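# Push the utility cart into the yellow parking bay

## Task

Get the utility cart parked inside the yellow taped bay so that each of its four wheels sits fully within the tape and touches none of it, with its three tubes still standing upright in the top tray. The cart must stay there unaided once the robot lets go, and the robot must not tip over or be left leaning.

## Robot and tools

Robot: a Hello Robot Stretch 4 with one arm. It has an omni-wheel base, a lift that slides up a mast, an arm that telescopes straight forward, a wrist with yaw, pitch and roll, and a two-finger gripper. It stands about 1.6 m tall; the base rim is no more than 0.23 m from the base origin. Cameras: head_camera, head_left_camera, head_right_camera (fisheye) and wrist_camera.

Frames: the base frame sits on the floor below the base centre, x forward, y left, z up. hand_pose is in this frame and marks the point between the fingers, 0.015 m behind their tips; its printed value may be slightly off. The odometry frame is wherever the base frame was when the scene began. base_odometry counts wheel rotation only, so slipping shows up as travel; heading runs -3.142 to 3.142, positive to the left.

execute_actions: argument "actions" is a list holding exactly one action object, or empty (empty just reports state and pictures). Optional "cameras" is a list of camera names or "all"; omitted or null gives all, [] gives none. An action may contain:
- "base": exactly one relative command, measured from where the base last reported itself. {"translate_m": d}: straight drive, metres, forward positive, -2 to 2. {"strafe_m": d}: sideways slide, metres, left positive, -2 to 2. {"rotate_rad": d}: turn in place, radians, counter-clockwise (left) positive, -3.2 to 3.2.
- "joints": an object of absolute targets by name (not offsets): lift_m 0 to 1.2 m; arm_m 0 to 0.55 m extension; wrist_yaw_rad -1.134 to 4.276 (0 points forward, positive turns left, 3.14 tucked back, above 3.4 the arm may block it); wrist_pitch_rad -1.117 to 4.259 (0 level, 1.57 pointing down); wrist_roll_rad -1.117 to 4.259 (0 keeps the fingers level, positive turns clockwise viewed from behind); gripper_m 0 to 0.08 m finger gap. A joint target outside its range is clipped and the result notes it; any other bad value or unknown key rejects the whole call with no motion.
- "pace": "slow", "default", "fast" or "max" (base up to 0.1/0.3/0.4/0.6 m/s and 1/2/3/4 rad/s; with the lift above 0.2 the base is slowed, down to 0.3 m/s and 1 rad/s at full height).
- "contact_limits": {"arm_m": value from 0 (gentlest) to 0.75 (firmest)}, default 0.5; how hard the arm may push before halting.
- or, on its own, {"end_of_arm": "enable_torque"} to revive wrist or gripper motors that switched off.
Base and joint motions in one action begin together. Parts left out of an action may still be driving toward an earlier target without showing it. Each action lasts at most 15 s. Example: {"base": {"translate_m": 0.3}, "joints": {"gripper_m": 0.05}, "pace": "fast"}. A quick way to unfold the wrist at the start: lift_m 0.4 together with wrist_yaw_rad 0.

wait: {"seconds": 0 to 10}; commands nothing, then returns state and pictures.
zoom_image: {"camera": name, "region": [x0, y0, x1, y1]} in pixels of that camera's latest full image, top-left origin, at most 504 by 504.
read_manual: {"section": "licences"}; only licence texts, no motion.
finished_scene: {"scene": n}; closes the scene for good once the last command has settled and reports success. Call it only when the cart is parked and stable on its own.

Results: base_status and joint_status give how each motion ended: "done"; "off_target" (stopped short, may still push); "contact_stop_at_<key>" (blocked; that part may go slack, a slack lift can sag and slack wheels can roll); "limit_stop_at_<name>" such as own_body or tilt (over 6 degrees lean: lift, arm and wheels go slack and ignore commands until it eases); "time_out"; "torque_fault" (a wrist or gripper motor went limp; send enable_torque). After a stop, later movement calls in the same reply are skipped. on_its_own lists things not commanded by this call; "held at" is the held target. lidar_m: 12 distances in metres, 30-degree sectors starting straight ahead and going counter-clockwise (4th left, 7th behind, 10th right); "-" means nothing seen or closer than 0.25 m; it misses clear objects and thin legs. wrist_depth_mm: 7x7 grid of depths from top left, 100 to 2000 mm. turned_by_wheels vs turned_by_imu differing by over about 0.1 rad signals slipping or a collision. base_tilt in degrees (forward, right positive). motor_effort in percent with peak in brackets; wheel efforts positive mean turning right. For the gripper, off_target after closing means something is held.

Cautions: push the cart gently and steadily, at low pace and modest contact limit, so the tubes stay upright and the robot does not tip; high grips and firm pushes raise tip risk, as does turning with a heavy load at arm_m above 0.2. Avoid pressing the gripper hard into the cart (torque faults), slamming, and leaving the cart held by the robot at the end. Loose items may occasionally get nudged by the scene itself. Shorter robot motion time is better.

Each tool is called as a command line: name --argument value for each argument, lists and objects as JSON in quotes; but a table of rows of numbers goes row by row, as --pt "numbers of a row", without its own name.

## Session

execute_actions --actions '[]'

Scene clock: 0.00 s.
base_odometry: x=+0.000 y=+0.000 heading=+0.000 (m, m, rad; odometry frame)
turned_by_wheels: +0.000 (rad since the last result)
turned_by_imu: +0.000 (rad since the last result)
base_tilt: forward=+0.0 right=-0.4 (deg)
lidar_m: 1.64 1.96 1.01 1.03 2.02 2.03 2.11 0.69 0.60 0.60 0.74 1.61
base_status: not commanded
joint_positions: lift_m=+0.285 arm_m=+0.000 wrist_yaw_rad=+3.097 wrist_pitch_rad=-0.002 wrist_roll_rad=-0.003 gripper_m=+0.040
joint_status: not commanded
motor_effort: lift_m=+20 arm_m=+0 wrist_yaw_rad=-1 wrist_pitch_rad=-10 wrist_roll_rad=+1 gripper_m=+1 wheel_0=+0 wheel_1=+0 wheel_2=+0 (%)
hand_pose: x=-0.0373 y=+0.0968 z=+0.4639 quat_wxyz=(+0.022, +0.001, -0.002, +1.000) (m; base frame)
wrist_depth_mm: - 141 - - - - 1983 / - 125 - - - - 1863 / - 128 185 - - - 1921 / 138 139 297 - - - 1921 / 1537 - - - - 1921 1863 / 1464 1618 1661 1863 1863 1921 1708 / 1118 - 113 1229 116 1281 1281
pictures: head_camera, head_left_camera, head_right_camera, wrist_camera
Images, in order (width x height): head_camera 420x560, head_left_camera 420x672, head_right_camera 420x672, wrist_camera 616x392.

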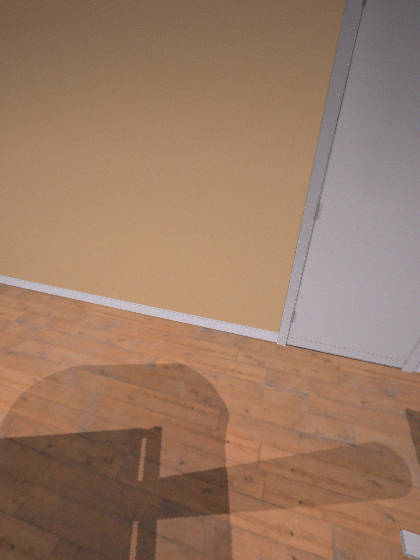

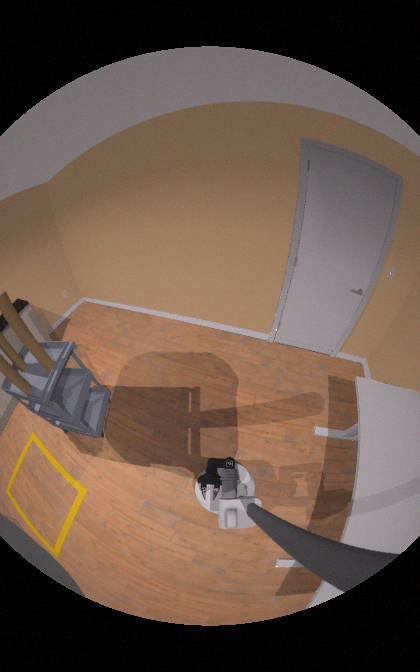

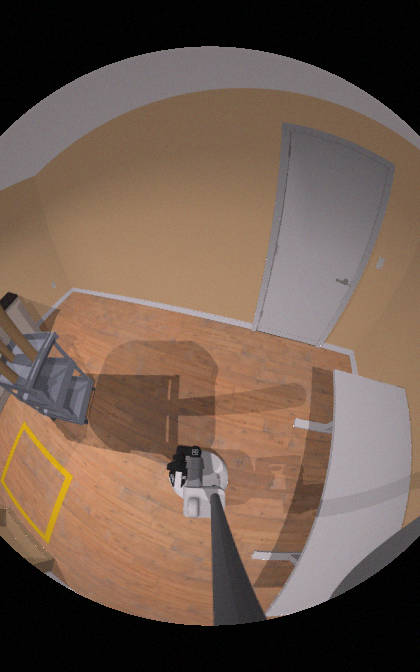

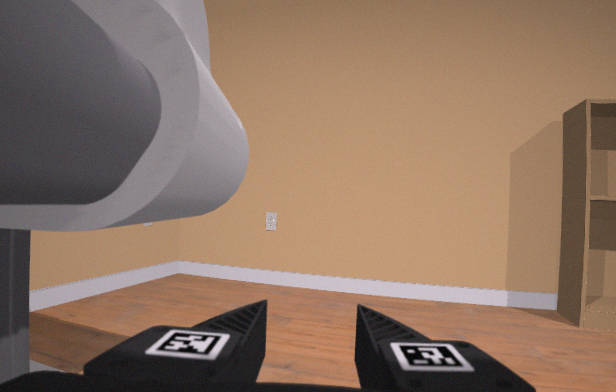

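execute_actions --actions '[{"base": {"rotate_rad": 1.5}}]'

Scene clock: 3.70 s.
base_odometry: x=+0.000 y=+0.000 heading=+1.500 (m, m, rad; odometry frame)
turned_by_wheels: +1.500 (rad since the last result)
turned_by_imu: +1.485 (rad since the last result)
base_tilt: forward=-0.1 right=-0.5 (deg)
lidar_m: 1.03 2.08 2.01 2.12 0.71 0.60 0.59 0.72 1.61 1.64 1.89 1.06
base_status: done
joint_positions: lift_m=+0.285 arm_m=+0.000 wrist_yaw_rad=+3.097 wrist_pitch_rad=-0.002 wrist_roll_rad=-0.003 gripper_m=+0.040
joint_status: not commanded
motor_effort: lift_m=+21(20) arm_m=+0(0) wrist_yaw_rad=-1(1) wrist_pitch_rad=-9(9) wrist_roll_rad=+0(1) gripper_m=+0(2) wheel_0=-1(6) wheel_1=+0(6) wheel_2=+0(8) (%)
hand_pose: x=-0.0373 y=+0.0968 z=+0.4639 quat_wxyz=(+0.022, +0.001, -0.002, +1.000) (m; base frame)
wrist_depth_mm: - 141 1576 1537 1464 1397 1336 / - 125 750 1499 1430 1397 1336 / - 127 185 1008 946 878 831 / 138 140 297 1499 1464 1397 960 / 1756 1756 1618 1499 1430 1430 960 / 1576 1464 1618 1499 1397 1366 1118 / 1098 - 114 1205 116 1281 1008
pictures: head_camera, head_left_camera, head_right_camera, wrist_camera
camera_calibration (this result's frames):
wrist_camera: T_world_to_cam=[[0.0132357, 0.998623, 0.0507613, -0.118865], [-0.0289421, 0.0511271, -0.998273, 0.515004], [-0.999493, 0.0117437, 0.029579, 0.0972119], [0, 0, 0, 1]] pos_world=[0.113641, 0.0912292, 0.517273]
Images, in order (width x height): head_camera 420x560, head_left_camera 420x672, head_right_camera 420x672, wrist_camera 616x392.

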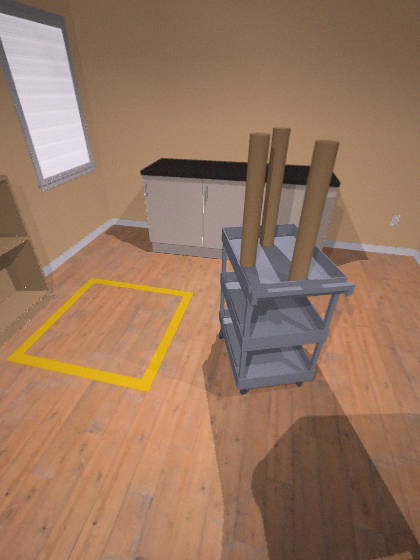

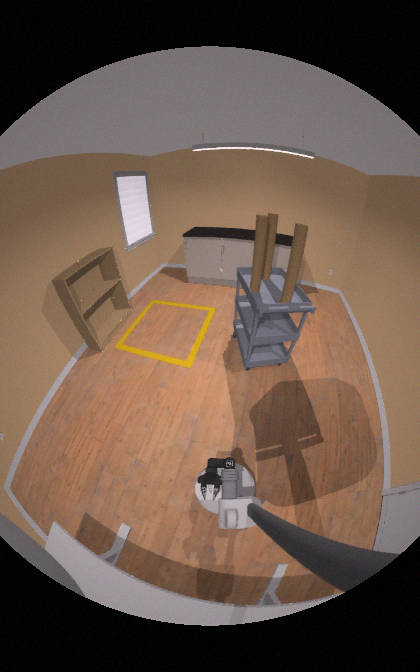

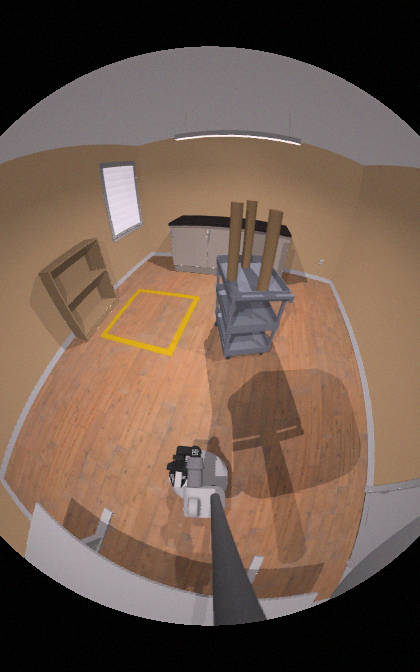

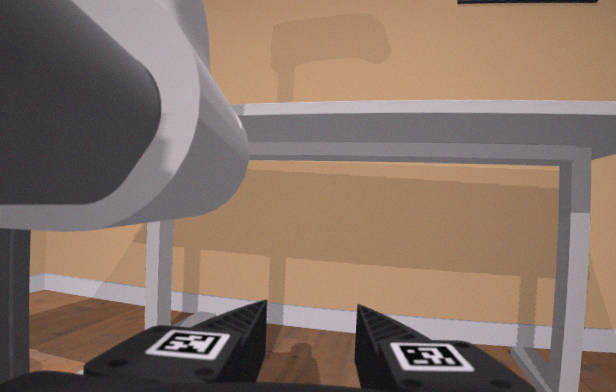

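zoom_image --camera "head_camera" --region '[190, 200, 390, 420]'

zoom_image --camera "head_camera" --region '[0, 260, 220, 410]'

Region (190, 200, 390, 420) of head_camera's 420x560 image, scaled by 2.291, with more detail than that image has; it fills the left 458 columns of this view, and the rest is white.

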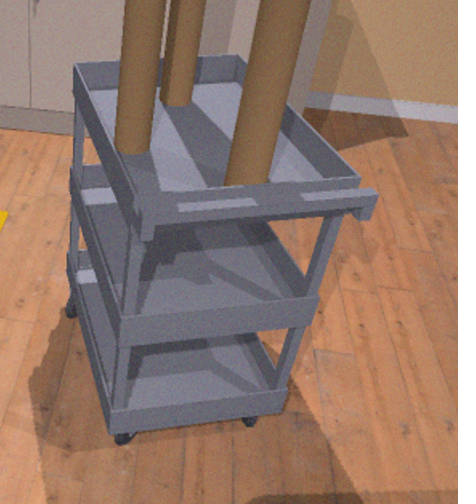

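Region (0, 260, 220, 410) of head_camera's 420x560 image, scaled by 2.291, with more detail than that image has; it fills the top 344 rows of this view, and the rest is white.

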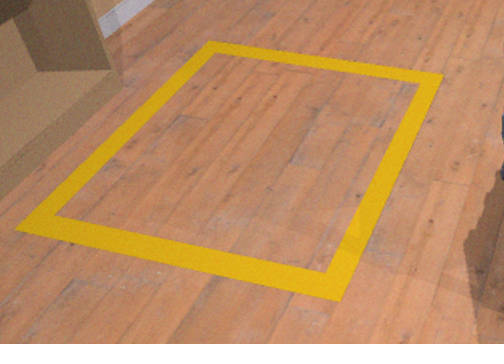

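zoom_image --camera "head_camera" --region '[205, 310, 325, 405]'

zoom_image --camera "head_camera" --region '[235, 255, 365, 320]'

Region (205, 310, 325, 405) of head_camera's 420x560 image, scaled by 4.200, with more detail than that image has; it fills the top 399 rows of this view, and the rest is white.

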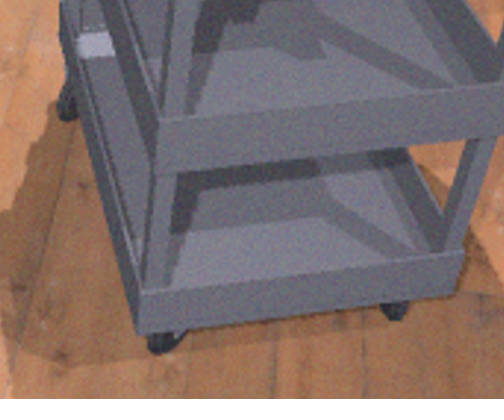

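Region (235, 255, 365, 320) of head_camera's 420x560 image, scaled by 3.877, with more detail than that image has.

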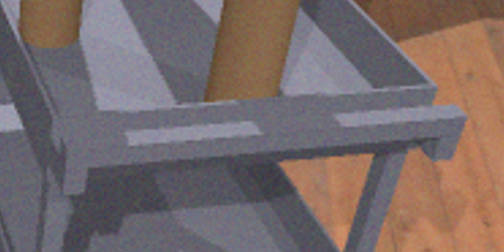

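execute_actions --actions '[{"joints": {"lift_m": 0.4, "wrist_yaw_rad": -0.3}, "base": {"translate_m": 0.3}}]'

Scene clock: 115.53 s.
base_odometry: x=+0.021 y=+0.299 heading=+1.500 (m, m, rad; odometry frame)
turned_by_wheels: +0.000 (rad since the last result)
turned_by_imu: +0.000 (rad since the last result)
base_tilt: forward=+0.0 right=-0.4 (deg)
lidar_m: 0.77 2.04 1.83 2.03 1.04 0.89 0.90 1.07 1.73 1.71 1.97 0.72
base_status: done
joint_positions: lift_m=+0.400 arm_m=+0.000 wrist_yaw_rad=-0.299 wrist_pitch_rad=-0.002 wrist_roll_rad=-0.003 gripper_m=+0.040
joint_status: all done
motor_effort: lift_m=+25(27) arm_m=+0(0) wrist_yaw_rad=-3(8) wrist_pitch_rad=-9(9) wrist_roll_rad=+0(1) gripper_m=+1(2) wheel_0=+1(6) wheel_1=+1(6) wheel_2=+0(8) (%)
hand_pose: x=+0.3487 y=-0.1463 z=+0.5782 quat_wxyz=(+0.989, -0.002, -0.001, -0.149) (m; base frame)
wrist_depth_mm: - - - 1078 - - - / - - - 580 627 - - / - - - 707 788 - - / - - - - - - - / - - 1138 1138 976 - - / 1863 1921 732 615 647 - - / 1308 - 114 1078 116 1537 1499
pictures: head_camera, head_left_camera, head_right_camera, wrist_camera
camera_calibration (this result's frames):
wrist_camera: T_world_to_cam=[[-0.264368, -0.963085, 0.050764, -0.0771275], [0.0150996, -0.0567637, -0.998273, 0.621489], [0.964304, -0.263145, 0.0295487, -0.242433], [0, 0, 0, 1]] pos_world=[0.204004, -0.102797, 0.631495]
Images, in order (width x height): head_camera 420x560, head_left_camera 420x672, head_right_camera 420x672, wrist_camera 616x392.

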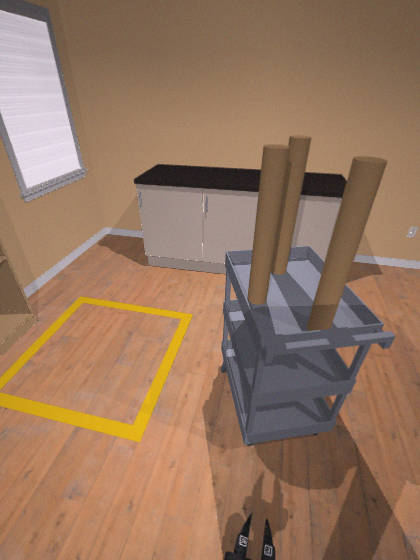

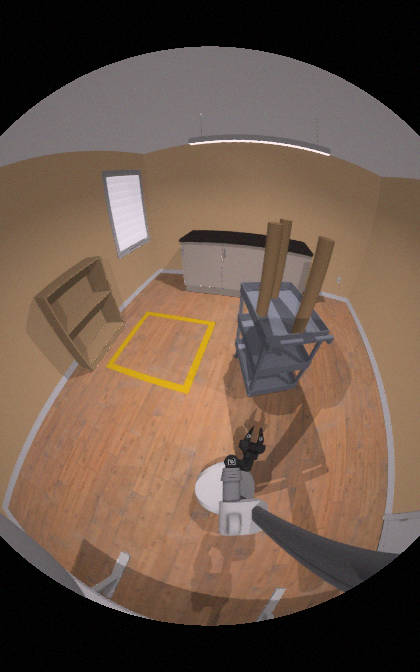

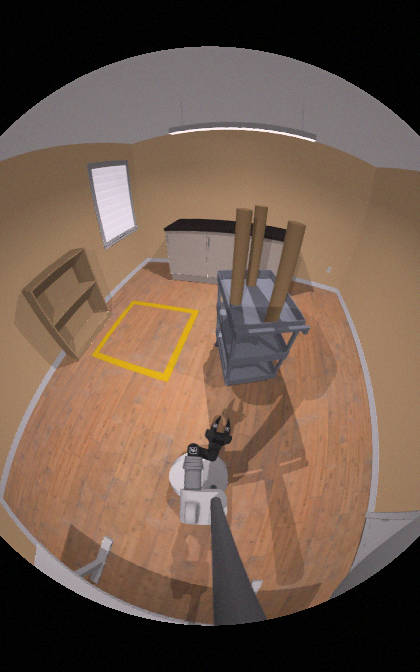

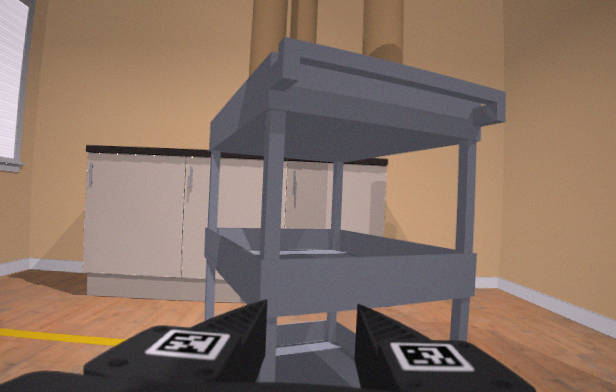

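execute_actions --actions '[{"joints": {"lift_m": 0.03, "arm_m": 0.15, "wrist_pitch_rad": 0.25}}]' --cameras '["wrist_camera"]'

Scene clock: 123.47 s.
base_odometry: x=+0.021 y=+0.299 heading=+1.500 (m, m, rad; odometry frame)
turned_by_wheels: +0.000 (rad since the last result)
turned_by_imu: +0.001 (rad since the last result)
base_tilt: forward=+0.0 right=-0.5 (deg)
lidar_m: 0.79 2.04 1.81 2.03 1.04 0.89 0.89 1.07 1.71 1.71 2.00 0.73
base_status: not commanded
joint_positions: lift_m=+0.030 arm_m=+0.149 wrist_yaw_rad=-0.300 wrist_pitch_rad=+0.253 wrist_roll_rad=-0.003 gripper_m=+0.040
joint_status: all done
motor_effort: lift_m=+15(27) arm_m=+8(9) wrist_yaw_rad=-1(1) wrist_pitch_rad=-8(10) wrist_roll_rad=+1(1) gripper_m=+1(3) wheel_0=+1(0) wheel_1=+1(1) wheel_2=+0(0) (%)
hand_pose: x=+0.4904 y=-0.1443 z=+0.1554 quat_wxyz=(+0.981, +0.017, +0.125, -0.148) (m; base frame)
wrist_depth_mm: - 1808 1808 946 1921 - - / - 1808 1921 1983 1921 - - / - 1863 976 421 484 549 - / 931 946 891 442 496 627 1138 / 580 603 615 544 640 647 668 / 424 433 445 459 466 466 466 / 345 - 114 364 116 375 370
pictures: wrist_camera
camera_calibration (this result's frames):
wrist_camera: T_world_to_cam=[[-0.253632, -0.966422, 0.0412236, -0.0206401], [-0.225879, 0.0177343, -0.973994, 0.32262], [0.940558, -0.256348, -0.222793, -0.314225], [0, 0, 0, 1]] pos_world=[0.363185, -0.106219, 0.245073]
Images, in order (width x height): wrist_camera 616x392.

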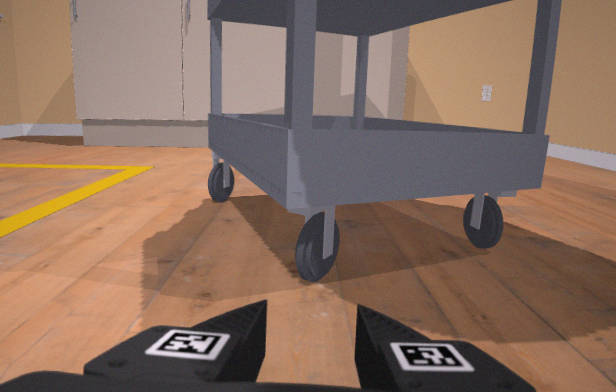

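zoom_image --camera "wrist_camera" --region '[180, 140, 560, 300]'

Region (180, 140, 560, 300) of wrist_camera's 616x392 image, scaled by 1.326; it fills the top 212 rows of this view, and the rest is white.

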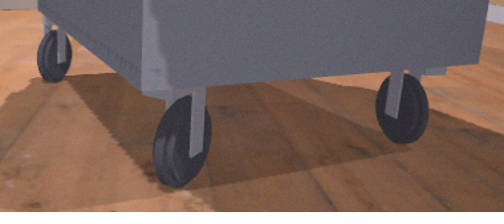

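execute_actions --actions '[{"joints": {"lift_m": 0.24, "wrist_pitch_rad": 0.0}, "base": {"rotate_rad": -0.35}}]' --cameras '[]'

execute_actions --actions '[{"base": {"strafe_m": -0.55}, "pace": "fast"}]'

Scene clock: 194.60 s.
base_odometry: x=+0.021 y=+0.299 heading=+1.150 (m, m, rad; odometry frame)
turned_by_wheels: -0.350 (rad since the last result)
turned_by_imu: -0.345 (rad since the last result)
base_tilt: forward=+0.1 right=-0.4 (deg)
lidar_m: 0.72 2.41 1.84 1.83 2.08 0.96 0.89 0.91 1.23 1.71 1.75 0.91
base_status: done
joint_positions: lift_m=+0.240 arm_m=+0.149 wrist_yaw_rad=-0.300 wrist_pitch_rad=+0.003 wrist_roll_rad=-0.003 gripper_m=+0.040
joint_status: all done
motor_effort: lift_m=+25(27) arm_m=+8(8) wrist_yaw_rad=-2(1) wrist_pitch_rad=-10(15) wrist_roll_rad=+1(1) gripper_m=+1(1) wheel_0=+1(5) wheel_1=+1(7) wheel_2=-1(6) (%)
hand_pose: x=+0.4968 y=-0.1463 z=+0.4171 quat_wxyz=(+0.989, -0.001, +0.002, -0.149) (m; base frame)
wrist_depth_mm: 387 676 668 668 - 1921 1499 / 798 991 1078 - - 1921 1499 / 377 459 1983 - - 1863 1499 / 382 445 535 661 - 1863 1499 / 384 1863 - - - 1863 1499 / 387 960 931 1576 1618 1661 1430 / 387 - 113 668 116 1118 1118
pictures: none
No camera images: the call's "cameras" was empty. Leave "cameras" out to get every camera's image.

Scene clock: 197.20 s.
base_odometry: x=+0.523 y=+0.075 heading=+1.150 (m, m, rad; odometry frame)
turned_by_wheels: +0.000 (rad since the last result)
turned_by_imu: +0.000 (rad since the last result)
base_tilt: forward=+0.0 right=-0.5 (deg)
lidar_m: 0.94 0.90 2.45 2.37 1.36 0.92 0.86 0.87 1.25 1.16 1.19 1.52
base_status: done
joint_positions: lift_m=+0.240 arm_m=+0.149 wrist_yaw_rad=-0.300 wrist_pitch_rad=+0.003 wrist_roll_rad=-0.003 gripper_m=+0.040
joint_status: not commanded
motor_effort: lift_m=+25(25) arm_m=+8(8) wrist_yaw_rad=+0(2) wrist_pitch_rad=-12(8) wrist_roll_rad=+1(0) gripper_m=+3(1) wheel_0=-1(10) wheel_1=+1(11) wheel_2=+0(2) (%)
hand_pose: x=+0.4968 y=-0.1463 z=+0.4172 quat_wxyz=(+0.989, -0.001, +0.002, -0.149) (m; base frame)
wrist_depth_mm: - - - - 1756 1229 1008 / - - - - 1708 1255 1008 / 1756 1921 - - 1708 1255 991 / 1756 1863 - - 1661 1255 976 / 1808 1983 - - 1661 1205 991 / 1366 1464 1499 1576 1464 1205 960 / 960 - 113 1078 116 1060 960
pictures: head_camera, head_left_camera, head_right_camera, wrist_camera
camera_calibration (this result's frames):
wrist_camera: T_world_to_cam=[[-0.264645, -0.963017, 0.0506176, -0.0296645], [0.0106011, -0.0553911, -0.998408, 0.461012], [0.964288, -0.263687, 0.024868, -0.378695], [0, 0, 0, 1]] pos_world=[0.352433, -0.102889, 0.471197]
Images, in order (width x height): head_camera 420x560, head_left_camera 420x672, head_right_camera 420x672, wrist_camera 616x392.

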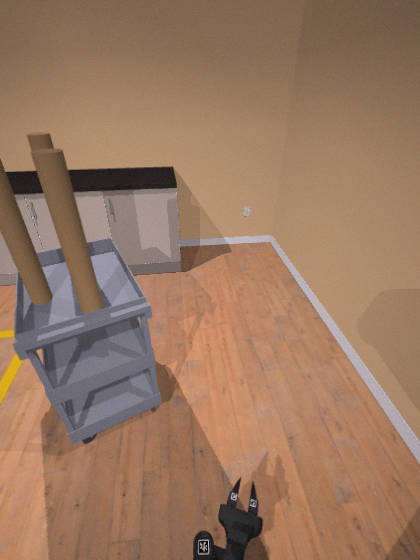

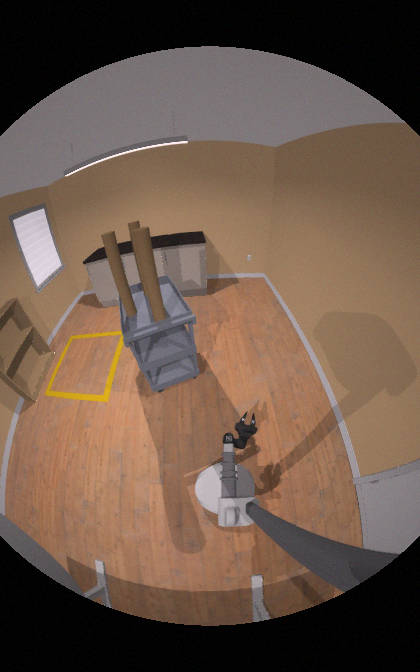

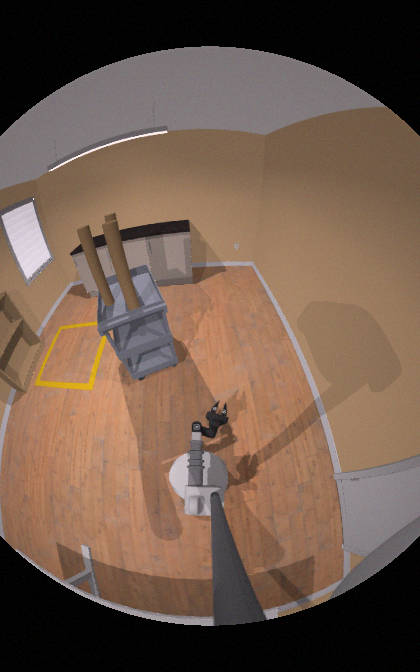

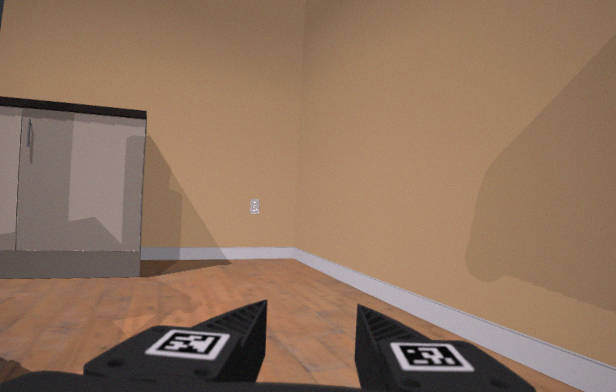

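zoom_image --camera "head_camera" --region '[0, 230, 220, 460]'

Region (0, 230, 220, 460) of head_camera's 420x560 image, scaled by 2.191, with more detail than that image has; it fills the left 482 columns of this view, and the rest is white.

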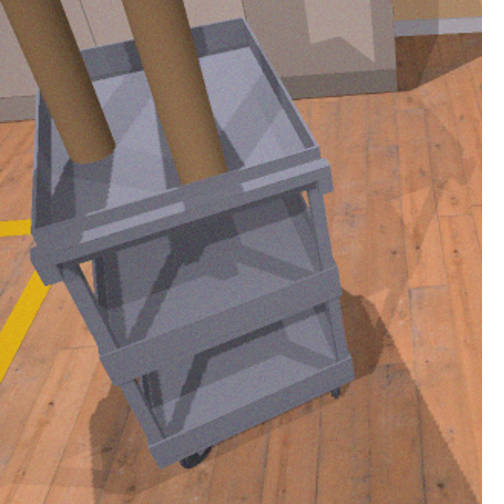

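execute_actions --actions '[{"base": {"translate_m": 0.72}, "joints": {"arm_m": 0.55}, "pace": "fast"}]'

Scene clock: 222.77 s.
base_odometry: x=+0.817 y=+0.732 heading=+1.150 (m, m, rad; odometry frame)
turned_by_wheels: +0.000 (rad since the last result)
turned_by_imu: -0.001 (rad since the last result)
base_tilt: forward=+0.0 right=-0.4 (deg)
lidar_m: 1.72 0.28 0.28 0.41 2.70 1.68 1.59 1.71 1.17 1.09 1.11 1.41
base_status: done
joint_positions: lift_m=+0.240 arm_m=+0.549 wrist_yaw_rad=-0.300 wrist_pitch_rad=+0.003 wrist_roll_rad=-0.003 gripper_m=+0.040
joint_status: all done
motor_effort: lift_m=+24(25) arm_m=+8(10) wrist_yaw_rad=+0(1) wrist_pitch_rad=-8(10) wrist_roll_rad=+1(1) gripper_m=+1(4) wheel_0=+0(7) wheel_1=+0(6) wheel_2=+1(11) (%)
hand_pose: x=+0.8969 y=-0.1463 z=+0.4172 quat_wxyz=(+0.989, -0.001, +0.002, -0.149) (m; base frame)
wrist_depth_mm: 831 1464 1576 1863 1537 1098 917 / 842 1464 1618 1756 1499 1098 891 / 842 1464 1618 1808 1537 1098 866 / 842 1430 1576 1756 1499 1098 878 / 854 1430 1661 1708 1464 1078 866 / 878 1366 1499 1576 1336 1060 866 / 891 - 113 1060 116 960 854
pictures: head_camera, head_left_camera, head_right_camera, wrist_camera
camera_calibration (this result's frames):
wrist_camera: T_world_to_cam=[[-0.264382, -0.963089, 0.0506196, 0.0760062], [0.010729, -0.0554211, -0.998405, 0.456731], [0.964358, -0.263417, 0.0249853, -0.764532], [0, 0, 0, 1]] pos_world=[0.752478, -0.102878, 0.471258]
Images, in order (width x height): head_camera 420x560, head_left_camera 420x672, head_right_camera 420x672, wrist_camera 616x392.

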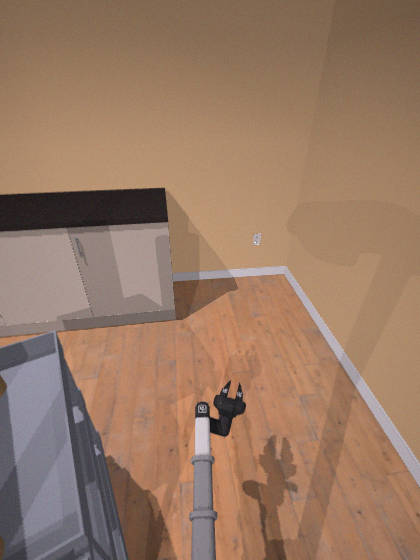

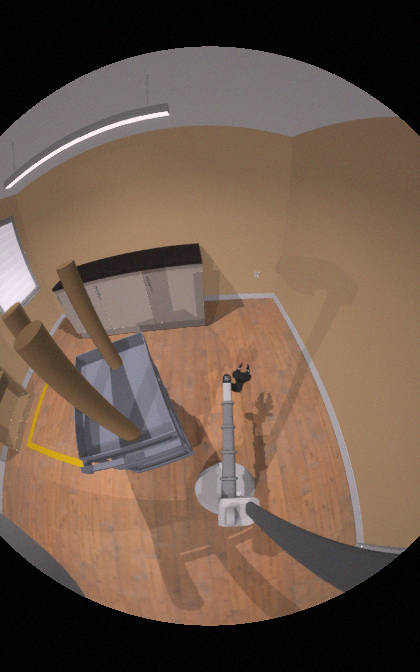

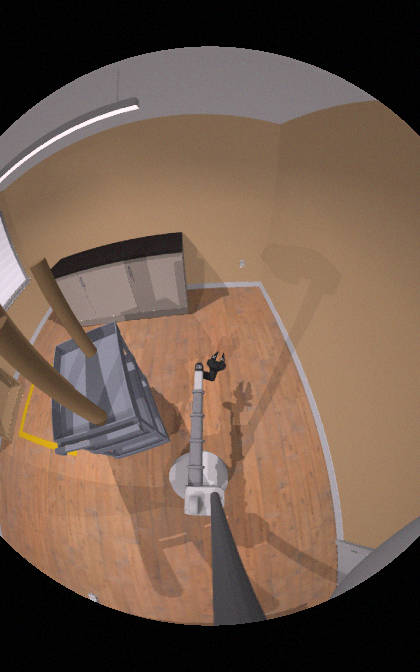

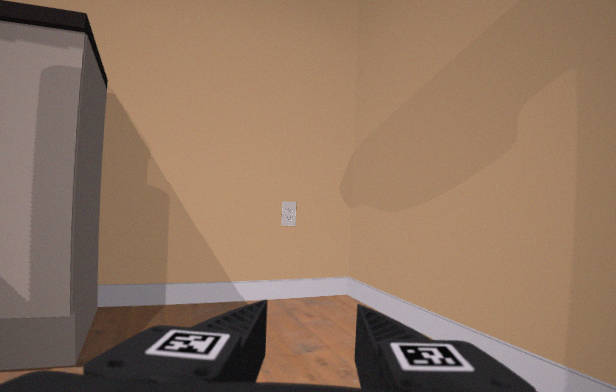

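execute_actions --actions '[{"base": {"strafe_m": 0.4}, "pace": "slow"}]'

Scene clock: 232.80 s.
base_odometry: x=+0.452 y=+0.895 heading=+1.150 (m, m, rad; odometry frame)
turned_by_wheels: +0.000 (rad since the last result)
turned_by_imu: +0.002 (rad since the last result)
base_tilt: forward=-0.1 right=-0.4 (deg)
lidar_m: 0.25 0.25 0.25 0.47 2.31 1.73 1.60 1.64 1.61 1.49 1.51 1.94
base_status: done
joint_positions: lift_m=+0.240 arm_m=+0.549 wrist_yaw_rad=-0.300 wrist_pitch_rad=+0.003 wrist_roll_rad=-0.003 gripper_m=+0.040
joint_status: not commanded
motor_effort: lift_m=+24(25) arm_m=+8(8) wrist_yaw_rad=+0(5) wrist_pitch_rad=-10(10) wrist_roll_rad=+1(1) gripper_m=+3(2) wheel_0=-2(12) wheel_1=+1(5) wheel_2=+0(4) (%)
hand_pose: x=+0.8969 y=-0.1463 z=+0.4173 quat_wxyz=(+0.989, -0.001, +0.002, -0.149) (m; base frame)
wrist_depth_mm: 809 866 1229 1661 1863 1576 1308 / 809 878 960 1708 1863 1576 1229 / 798 878 976 1708 1863 1537 1229 / 798 878 960 1756 1808 1576 1281 / 809 878 976 1661 1863 1537 1229 / 820 878 931 1576 1661 1464 1229 / 866 - 113 1078 116 1138 1118
pictures: head_camera, head_left_camera, head_right_camera, wrist_camera
camera_calibration (this result's frames):
wrist_camera: T_world_to_cam=[[-0.264656, -0.963013, 0.0506208, 0.0762064], [0.0107428, -0.0554334, -0.998405, 0.456735], [0.964283, -0.26369, 0.0250162, -0.764506], [0, 0, 0, 1]] pos_world=[0.752462, -0.102886, 0.471274]
Images, in order (width x height): head_camera 420x560, head_left_camera 420x672, head_right_camera 420x672, wrist_camera 616x392.

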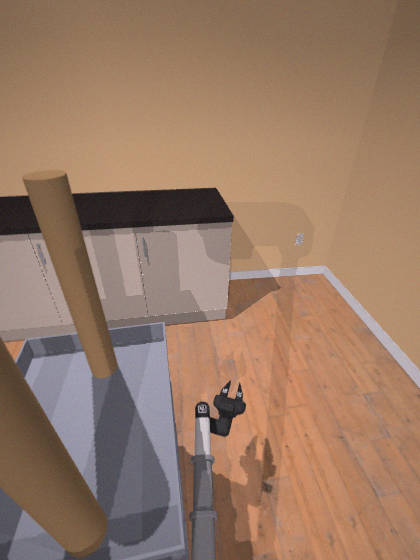

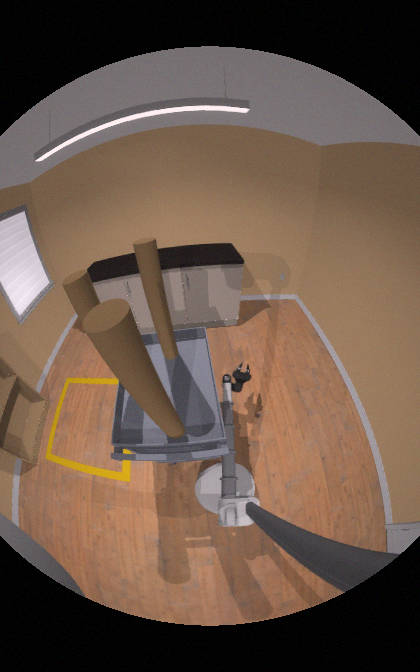

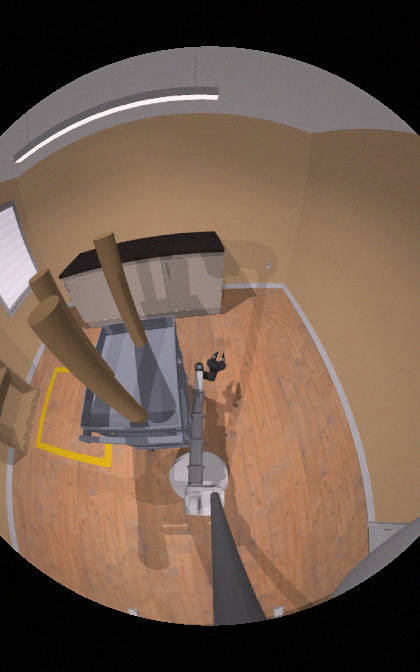

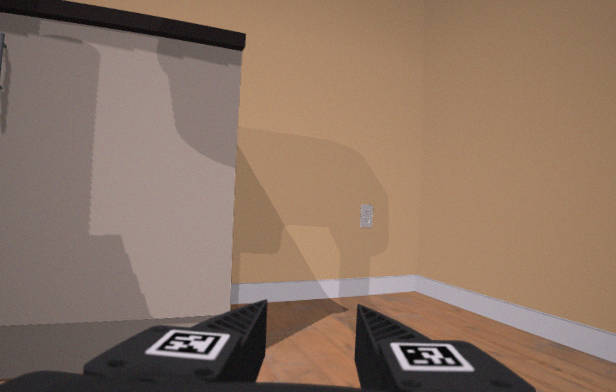

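zoom_image --camera "head_camera" --region '[0, 310, 250, 560]'

zoom_image --camera "head_left_camera" --region '[0, 310, 280, 540]'

Region (0, 310, 250, 560) of head_camera's 420x560 image, scaled by 2.016, with more detail than that image has.

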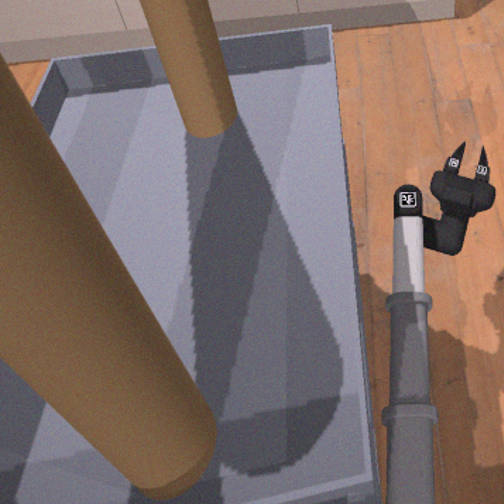

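Region (0, 310, 280, 540) of head_left_camera's 420x672 image, scaled by 1.800, with more detail than that image has; it fills the top 414 rows of this view, and the rest is white.

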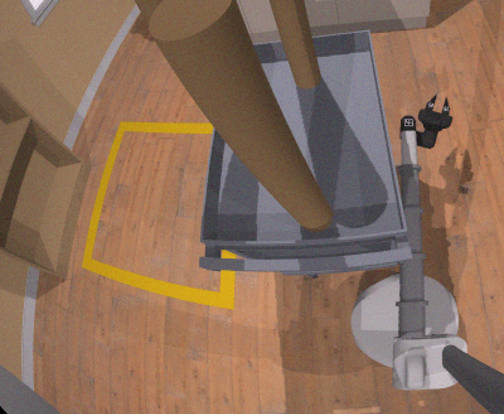

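execute_actions --actions '[{"base": {"rotate_rad": 0.07}, "pace": "slow"}]' --cameras '[]'

execute_actions --actions '[{"base": {"strafe_m": 0.6}, "pace": "slow"}]'

Scene clock: 266.10 s.
base_odometry: x=+0.452 y=+0.895 heading=+1.220 (m, m, rad; odometry frame)
turned_by_wheels: +0.070 (rad since the last result)
turned_by_imu: +0.070 (rad since the last result)
base_tilt: forward=-0.1 right=-0.4 (deg)
lidar_m: 0.25 0.25 0.25 1.94 2.35 1.67 1.61 1.66 1.57 1.48 1.54 2.08
base_status: done
joint_positions: lift_m=+0.240 arm_m=+0.549 wrist_yaw_rad=-0.300 wrist_pitch_rad=+0.003 wrist_roll_rad=-0.003 gripper_m=+0.040
joint_status: not commanded
motor_effort: lift_m=+24(24) arm_m=+8(8) wrist_yaw_rad=-1(3) wrist_pitch_rad=-9(9) wrist_roll_rad=+1(1) gripper_m=+3(1) wheel_0=-3(6) wheel_1=+0(2) wheel_2=+0(6) (%)
hand_pose: x=+0.8969 y=-0.1463 z=+0.4173 quat_wxyz=(+0.989, -0.001, +0.002, -0.149) (m; base frame)
wrist_depth_mm: 788 854 917 1661 1863 1756 1430 / 798 866 946 1661 1808 1808 1336 / 820 866 931 1661 1756 1756 1366 / 809 866 931 1661 1808 1756 1366 / 809 866 931 1661 1756 1708 1366 / 820 866 917 1618 1576 1537 1308 / 866 - 113 1060 116 1138 1118
pictures: none
No camera images: the call's "cameras" was empty. Leave "cameras" out to get every camera's image.

Scene clock: 273.23 s.
base_odometry: x=-0.111 y=+1.102 heading=+1.219 (m, m, rad; odometry frame)
turned_by_wheels: -0.001 (rad since the last result)
turned_by_imu: -0.004 (rad since the last result)
base_tilt: forward=-0.1 right=-0.4 (deg)
lidar_m: 0.53 0.41 0.63 1.33 1.71 2.27 1.64 1.67 2.20 2.09 2.15 1.75
base_status: done
joint_positions: lift_m=+0.240 arm_m=+0.549 wrist_yaw_rad=-0.300 wrist_pitch_rad=+0.003 wrist_roll_rad=-0.003 gripper_m=+0.040
joint_status: not commanded
motor_effort: lift_m=+24(24) arm_m=+8(8) wrist_yaw_rad=-1(2) wrist_pitch_rad=-9(8) wrist_roll_rad=+1(1) gripper_m=-1(2) wheel_0=-5(15) wheel_1=-1(6) wheel_2=-3(6) (%)
hand_pose: x=+0.8969 y=-0.1463 z=+0.4172 quat_wxyz=(+0.989, -0.001, +0.002, -0.149) (m; base frame)
wrist_depth_mm: 111 147 878 1576 1808 1983 1983 / 112 148 891 991 1078 1983 1921 / 114 151 891 991 1078 1983 1921 / 115 153 917 976 1078 1983 1921 / 129 831 904 991 1098 1983 1921 / 131 831 891 1008 1078 1618 1618 / 131 - 113 1042 116 1118 1118
pictures: head_camera, head_left_camera, head_right_camera, wrist_camera
camera_calibration (this result's frames):
wrist_camera: T_world_to_cam=[[-0.26459, -0.963031, 0.0506203, 0.0761655], [0.0107302, -0.0554277, -0.998405, 0.456744], [0.964301, -0.263625, 0.0249992, -0.764534], [0, 0, 0, 1]] pos_world=[0.752493, -0.102884, 0.471273]
Images, in order (width x height): head_camera 420x560, head_left_camera 420x672, head_right_camera 420x672, wrist_camera 616x392.

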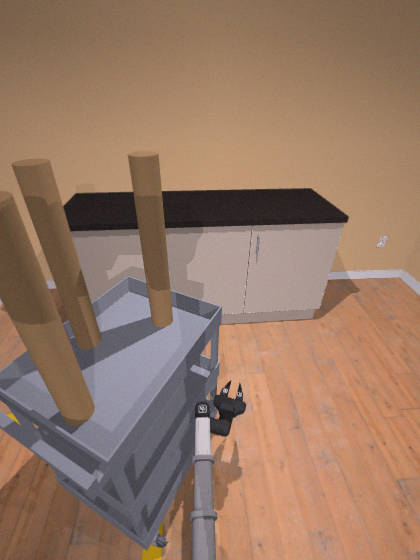

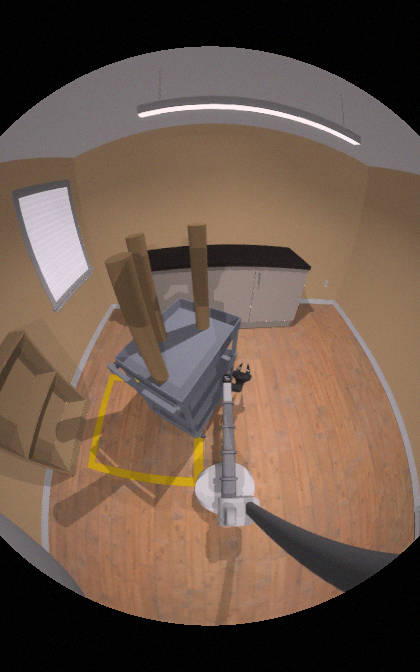

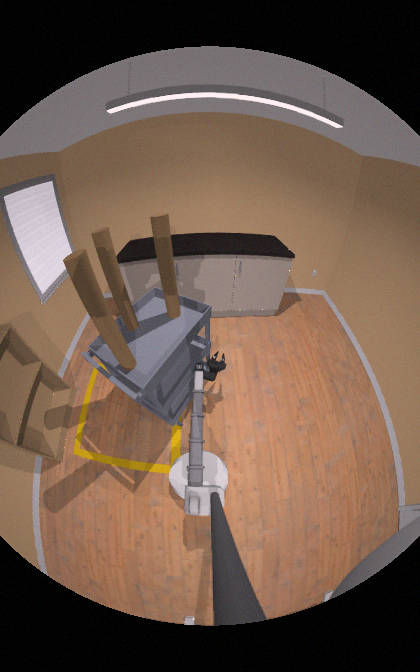

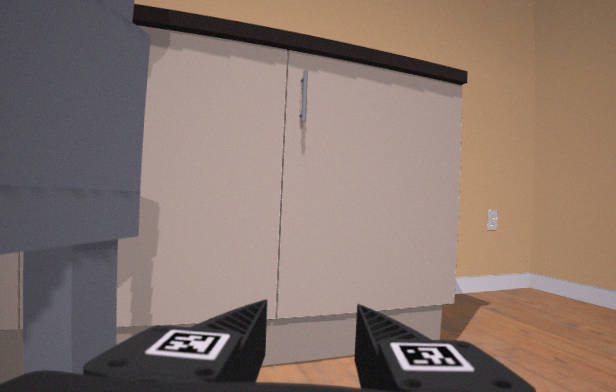

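zoom_image --camera "head_camera" --region '[0, 270, 280, 560]'

Region (0, 270, 280, 560) of head_camera's 420x560 image, scaled by 1.738, with more detail than that image has; it fills the left 487 columns of this view, and the rest is white.

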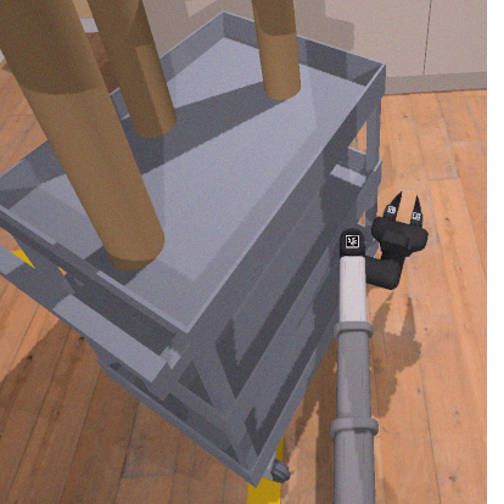

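execute_actions --actions '[{"base": {"strafe_m": -0.04}, "joints": {"arm_m": 0.0, "gripper_m": 0.08}}]' --cameras '[]'

execute_actions --actions '[{"base": {"rotate_rad": 0.466}, "joints": {"lift_m": 0.16}}]' --cameras '[]'

execute_actions --actions '[{"base": {"strafe_m": 0.36}}]'

Scene clock: 395.90 s.
base_odometry: x=-0.073 y=+1.088 heading=+1.219 (m, m, rad; odometry frame)
turned_by_wheels: +0.000 (rad since the last result)
turned_by_imu: +0.001 (rad since the last result)
base_tilt: forward=-0.1 right=-0.4 (deg)
lidar_m: 0.56 0.44 0.56 1.38 1.75 2.33 1.62 1.69 2.16 2.05 2.13 1.76
base_status: done
joint_positions: lift_m=+0.240 arm_m=+0.002 wrist_yaw_rad=-0.300 wrist_pitch_rad=+0.003 wrist_roll_rad=-0.003 gripper_m=+0.080
joint_status: all done
motor_effort: lift_m=+24(24) arm_m=-8(8) wrist_yaw_rad=-1(2) wrist_pitch_rad=-9(10) wrist_roll_rad=+1(1) gripper_m=+2(4) wheel_0=-2(6) wheel_1=+1(8) wheel_2=+1(2) (%)
hand_pose: x=+0.3500 y=-0.1464 z=+0.4172 quat_wxyz=(+0.989, -0.001, +0.002, -0.150) (m; base frame)
wrist_depth_mm: 691 654 - - - - 1863 / 1205 1308 1983 - - - 1863 / 473 647 1430 1576 - - 1921 / 473 640 1430 1576 - - 1863 / 1229 1308 1430 1576 - - 1863 / 1281 1308 1430 1576 1618 1661 1708 / - - 931 1078 976 106 -
pictures: none
No camera images: the call's "cameras" was empty. Leave "cameras" out to get every camera's image.

Scene clock: 397.20 s.
base_odometry: x=-0.073 y=+1.088 heading=+1.685 (m, m, rad; odometry frame)
turned_by_wheels: +0.466 (rad since the last result)
turned_by_imu: +0.462 (rad since the last result)
base_tilt: forward=+0.0 right=-0.5 (deg)
lidar_m: 0.44 0.48 1.37 1.73 2.21 1.60 1.67 2.20 2.05 2.09 1.79 0.64
base_status: done
joint_positions: lift_m=+0.160 arm_m=+0.002 wrist_yaw_rad=-0.300 wrist_pitch_rad=+0.003 wrist_roll_rad=-0.003 gripper_m=+0.080
joint_status: all done
motor_effort: lift_m=+15(24) arm_m=-8(8) wrist_yaw_rad=+0(1) wrist_pitch_rad=-9(11) wrist_roll_rad=+1(1) gripper_m=+4(2) wheel_0=+0(6) wheel_1=+0(4) wheel_2=+1(6) (%)
hand_pose: x=+0.3500 y=-0.1464 z=+0.3380 quat_wxyz=(+0.989, -0.001, +0.002, -0.150) (m; base frame)
wrist_depth_mm: 244 286 798 - - 1921 1921 / 246 289 362 1397 1397 1366 1336 / 407 397 387 492 661 1397 1336 / - - 1499 1397 1397 1366 1308 / 1863 1863 1499 1430 1430 1366 1336 / 627 699 723 741 661 1397 1397 / - - 364 484 597 106 -
pictures: none
No camera images: the call's "cameras" was empty. Leave "cameras" out to get every camera's image.

Scene clock: 399.73 s.
base_odometry: x=-0.431 y=+1.047 heading=+1.685 (m, m, rad; odometry frame)
turned_by_wheels: +0.000 (rad since the last result)
turned_by_imu: +0.001 (rad since the last result)
base_tilt: forward=+0.0 right=-0.5 (deg)
lidar_m: 0.62 1.12 1.04 1.40 1.78 1.45 1.49 1.98 2.39 2.42 1.12 0.49
base_status: done
joint_positions: lift_m=+0.160 arm_m=+0.002 wrist_yaw_rad=-0.300 wrist_pitch_rad=+0.003 wrist_roll_rad=-0.003 gripper_m=+0.080
joint_status: not commanded
motor_effort: lift_m=+15(15) arm_m=-8(8) wrist_yaw_rad=+0(0) wrist_pitch_rad=-8(10) wrist_roll_rad=+1(1) gripper_m=+1(1) wheel_0=+1(9) wheel_1=-2(11) wheel_2=+1(1) (%)
hand_pose: x=+0.3500 y=-0.1464 z=+0.3380 quat_wxyz=(+0.989, -0.001, +0.002, -0.150) (m; base frame)
wrist_depth_mm: 1537 - - 854 759 707 - / 1576 - 585 421 343 362 1499 / 1576 - 525 430 359 375 1464 / 1576 - - 1576 1537 778 1464 / 1576 - 1808 1576 1537 1499 1464 / 1160 1182 668 798 768 759 1397 / - - 445 433 500 106 -
pictures: head_camera, head_left_camera, head_right_camera, wrist_camera
camera_calibration (this result's frames):
wrist_camera: T_world_to_cam=[[-0.264926, -0.962937, 0.050656, -0.0644716], [0.0106648, -0.0554559, -0.998404, 0.383499], [0.96421, -0.263963, 0.0249613, -0.235184], [0, 0, 0, 1]] pos_world=[0.205597, -0.102895, 0.392024]
Images, in order (width x height): head_camera 420x560, head_left_camera 420x672, head_right_camera 420x672, wrist_camera 616x392.

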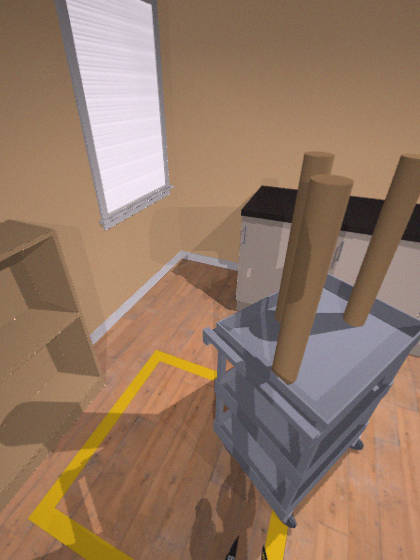

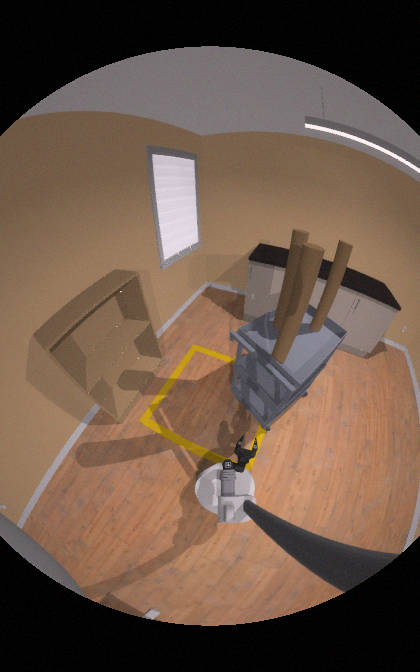

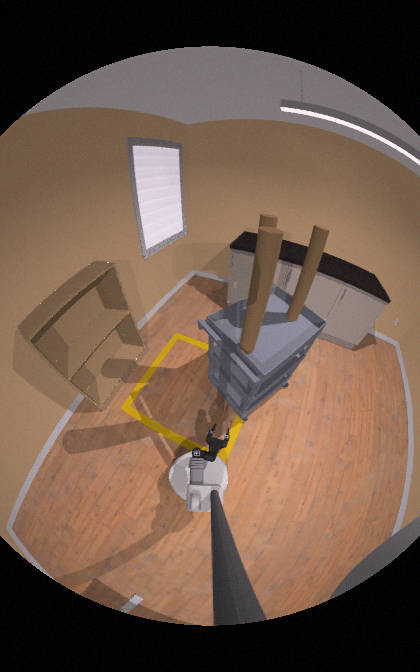

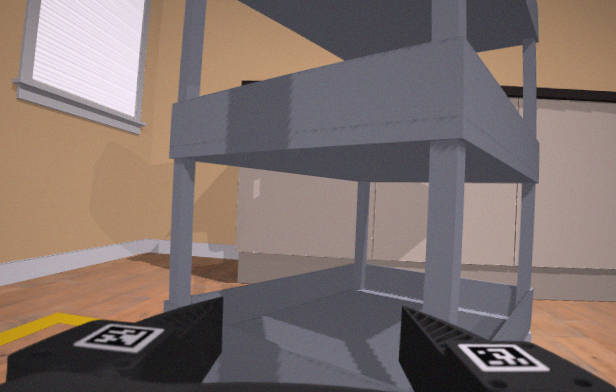

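execute_actions --actions '[{"joints": {"wrist_yaw_rad": 0.0, "arm_m": 0.22}}]' --cameras '["head_camera", "wrist_camera"]'

Scene clock: 406.17 s.
base_odometry: x=-0.431 y=+1.047 heading=+1.685 (m, m, rad; odometry frame)
turned_by_wheels: +0.000 (rad since the last result)
turned_by_imu: +0.001 (rad since the last result)
base_tilt: forward=+0.0 right=-0.5 (deg)
lidar_m: 0.62 1.13 1.04 1.39 1.82 1.45 1.49 2.01 2.38 2.42 1.13 0.49
base_status: not commanded
joint_positions: lift_m=+0.160 arm_m=+0.219 wrist_yaw_rad=+0.000 wrist_pitch_rad=+0.003 wrist_roll_rad=-0.003 gripper_m=+0.080
joint_status: all done
motor_effort: lift_m=+15(15) arm_m=+8(8) wrist_yaw_rad=-1(8) wrist_pitch_rad=-10(9) wrist_roll_rad=+1(1) gripper_m=+3(3) wheel_0=+1(1) wheel_1=-1(2) wheel_2=+1(1) (%)
hand_pose: x=+0.6021 y=-0.0874 z=+0.3380 quat_wxyz=(+1.000, -0.002, +0.001, +0.000) (m; base frame)
wrist_depth_mm: 1138 1397 1921 377 254 198 - / 1138 1430 1921 342 252 204 175 / 1160 1430 1921 368 345 317 301 / 1205 1430 1863 - 1308 1205 1078 / 1182 1430 1863 - 1366 1205 1098 / 1118 1205 1160 1118 1308 683 691 / - - 778 410 442 106 -
pictures: head_camera, wrist_camera
camera_calibration (this result's frames):
wrist_camera: T_world_to_cam=[[0.031779, -0.99821, 0.0506573, -0.122596], [0.0266486, -0.0498187, -0.998403, 0.374962], [0.99914, 0.0330782, 0.0250177, -0.457823], [0, 0, 0, 1]] pos_world=[0.451332, -0.0885529, 0.392027]
Images, in order (width x height): head_camera 420x560, wrist_camera 616x392.

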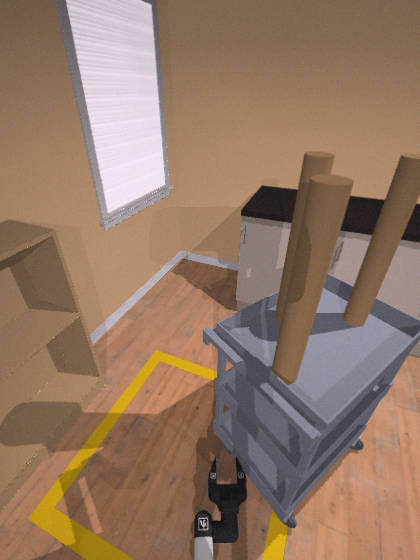

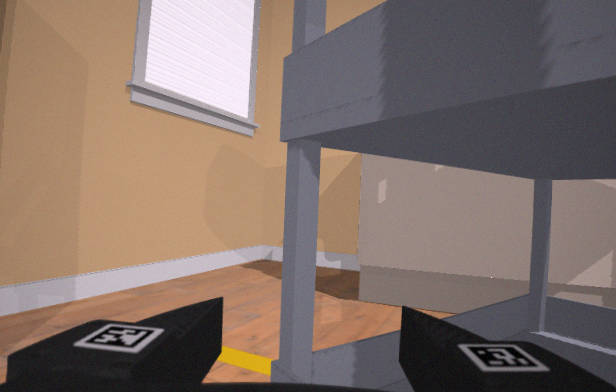

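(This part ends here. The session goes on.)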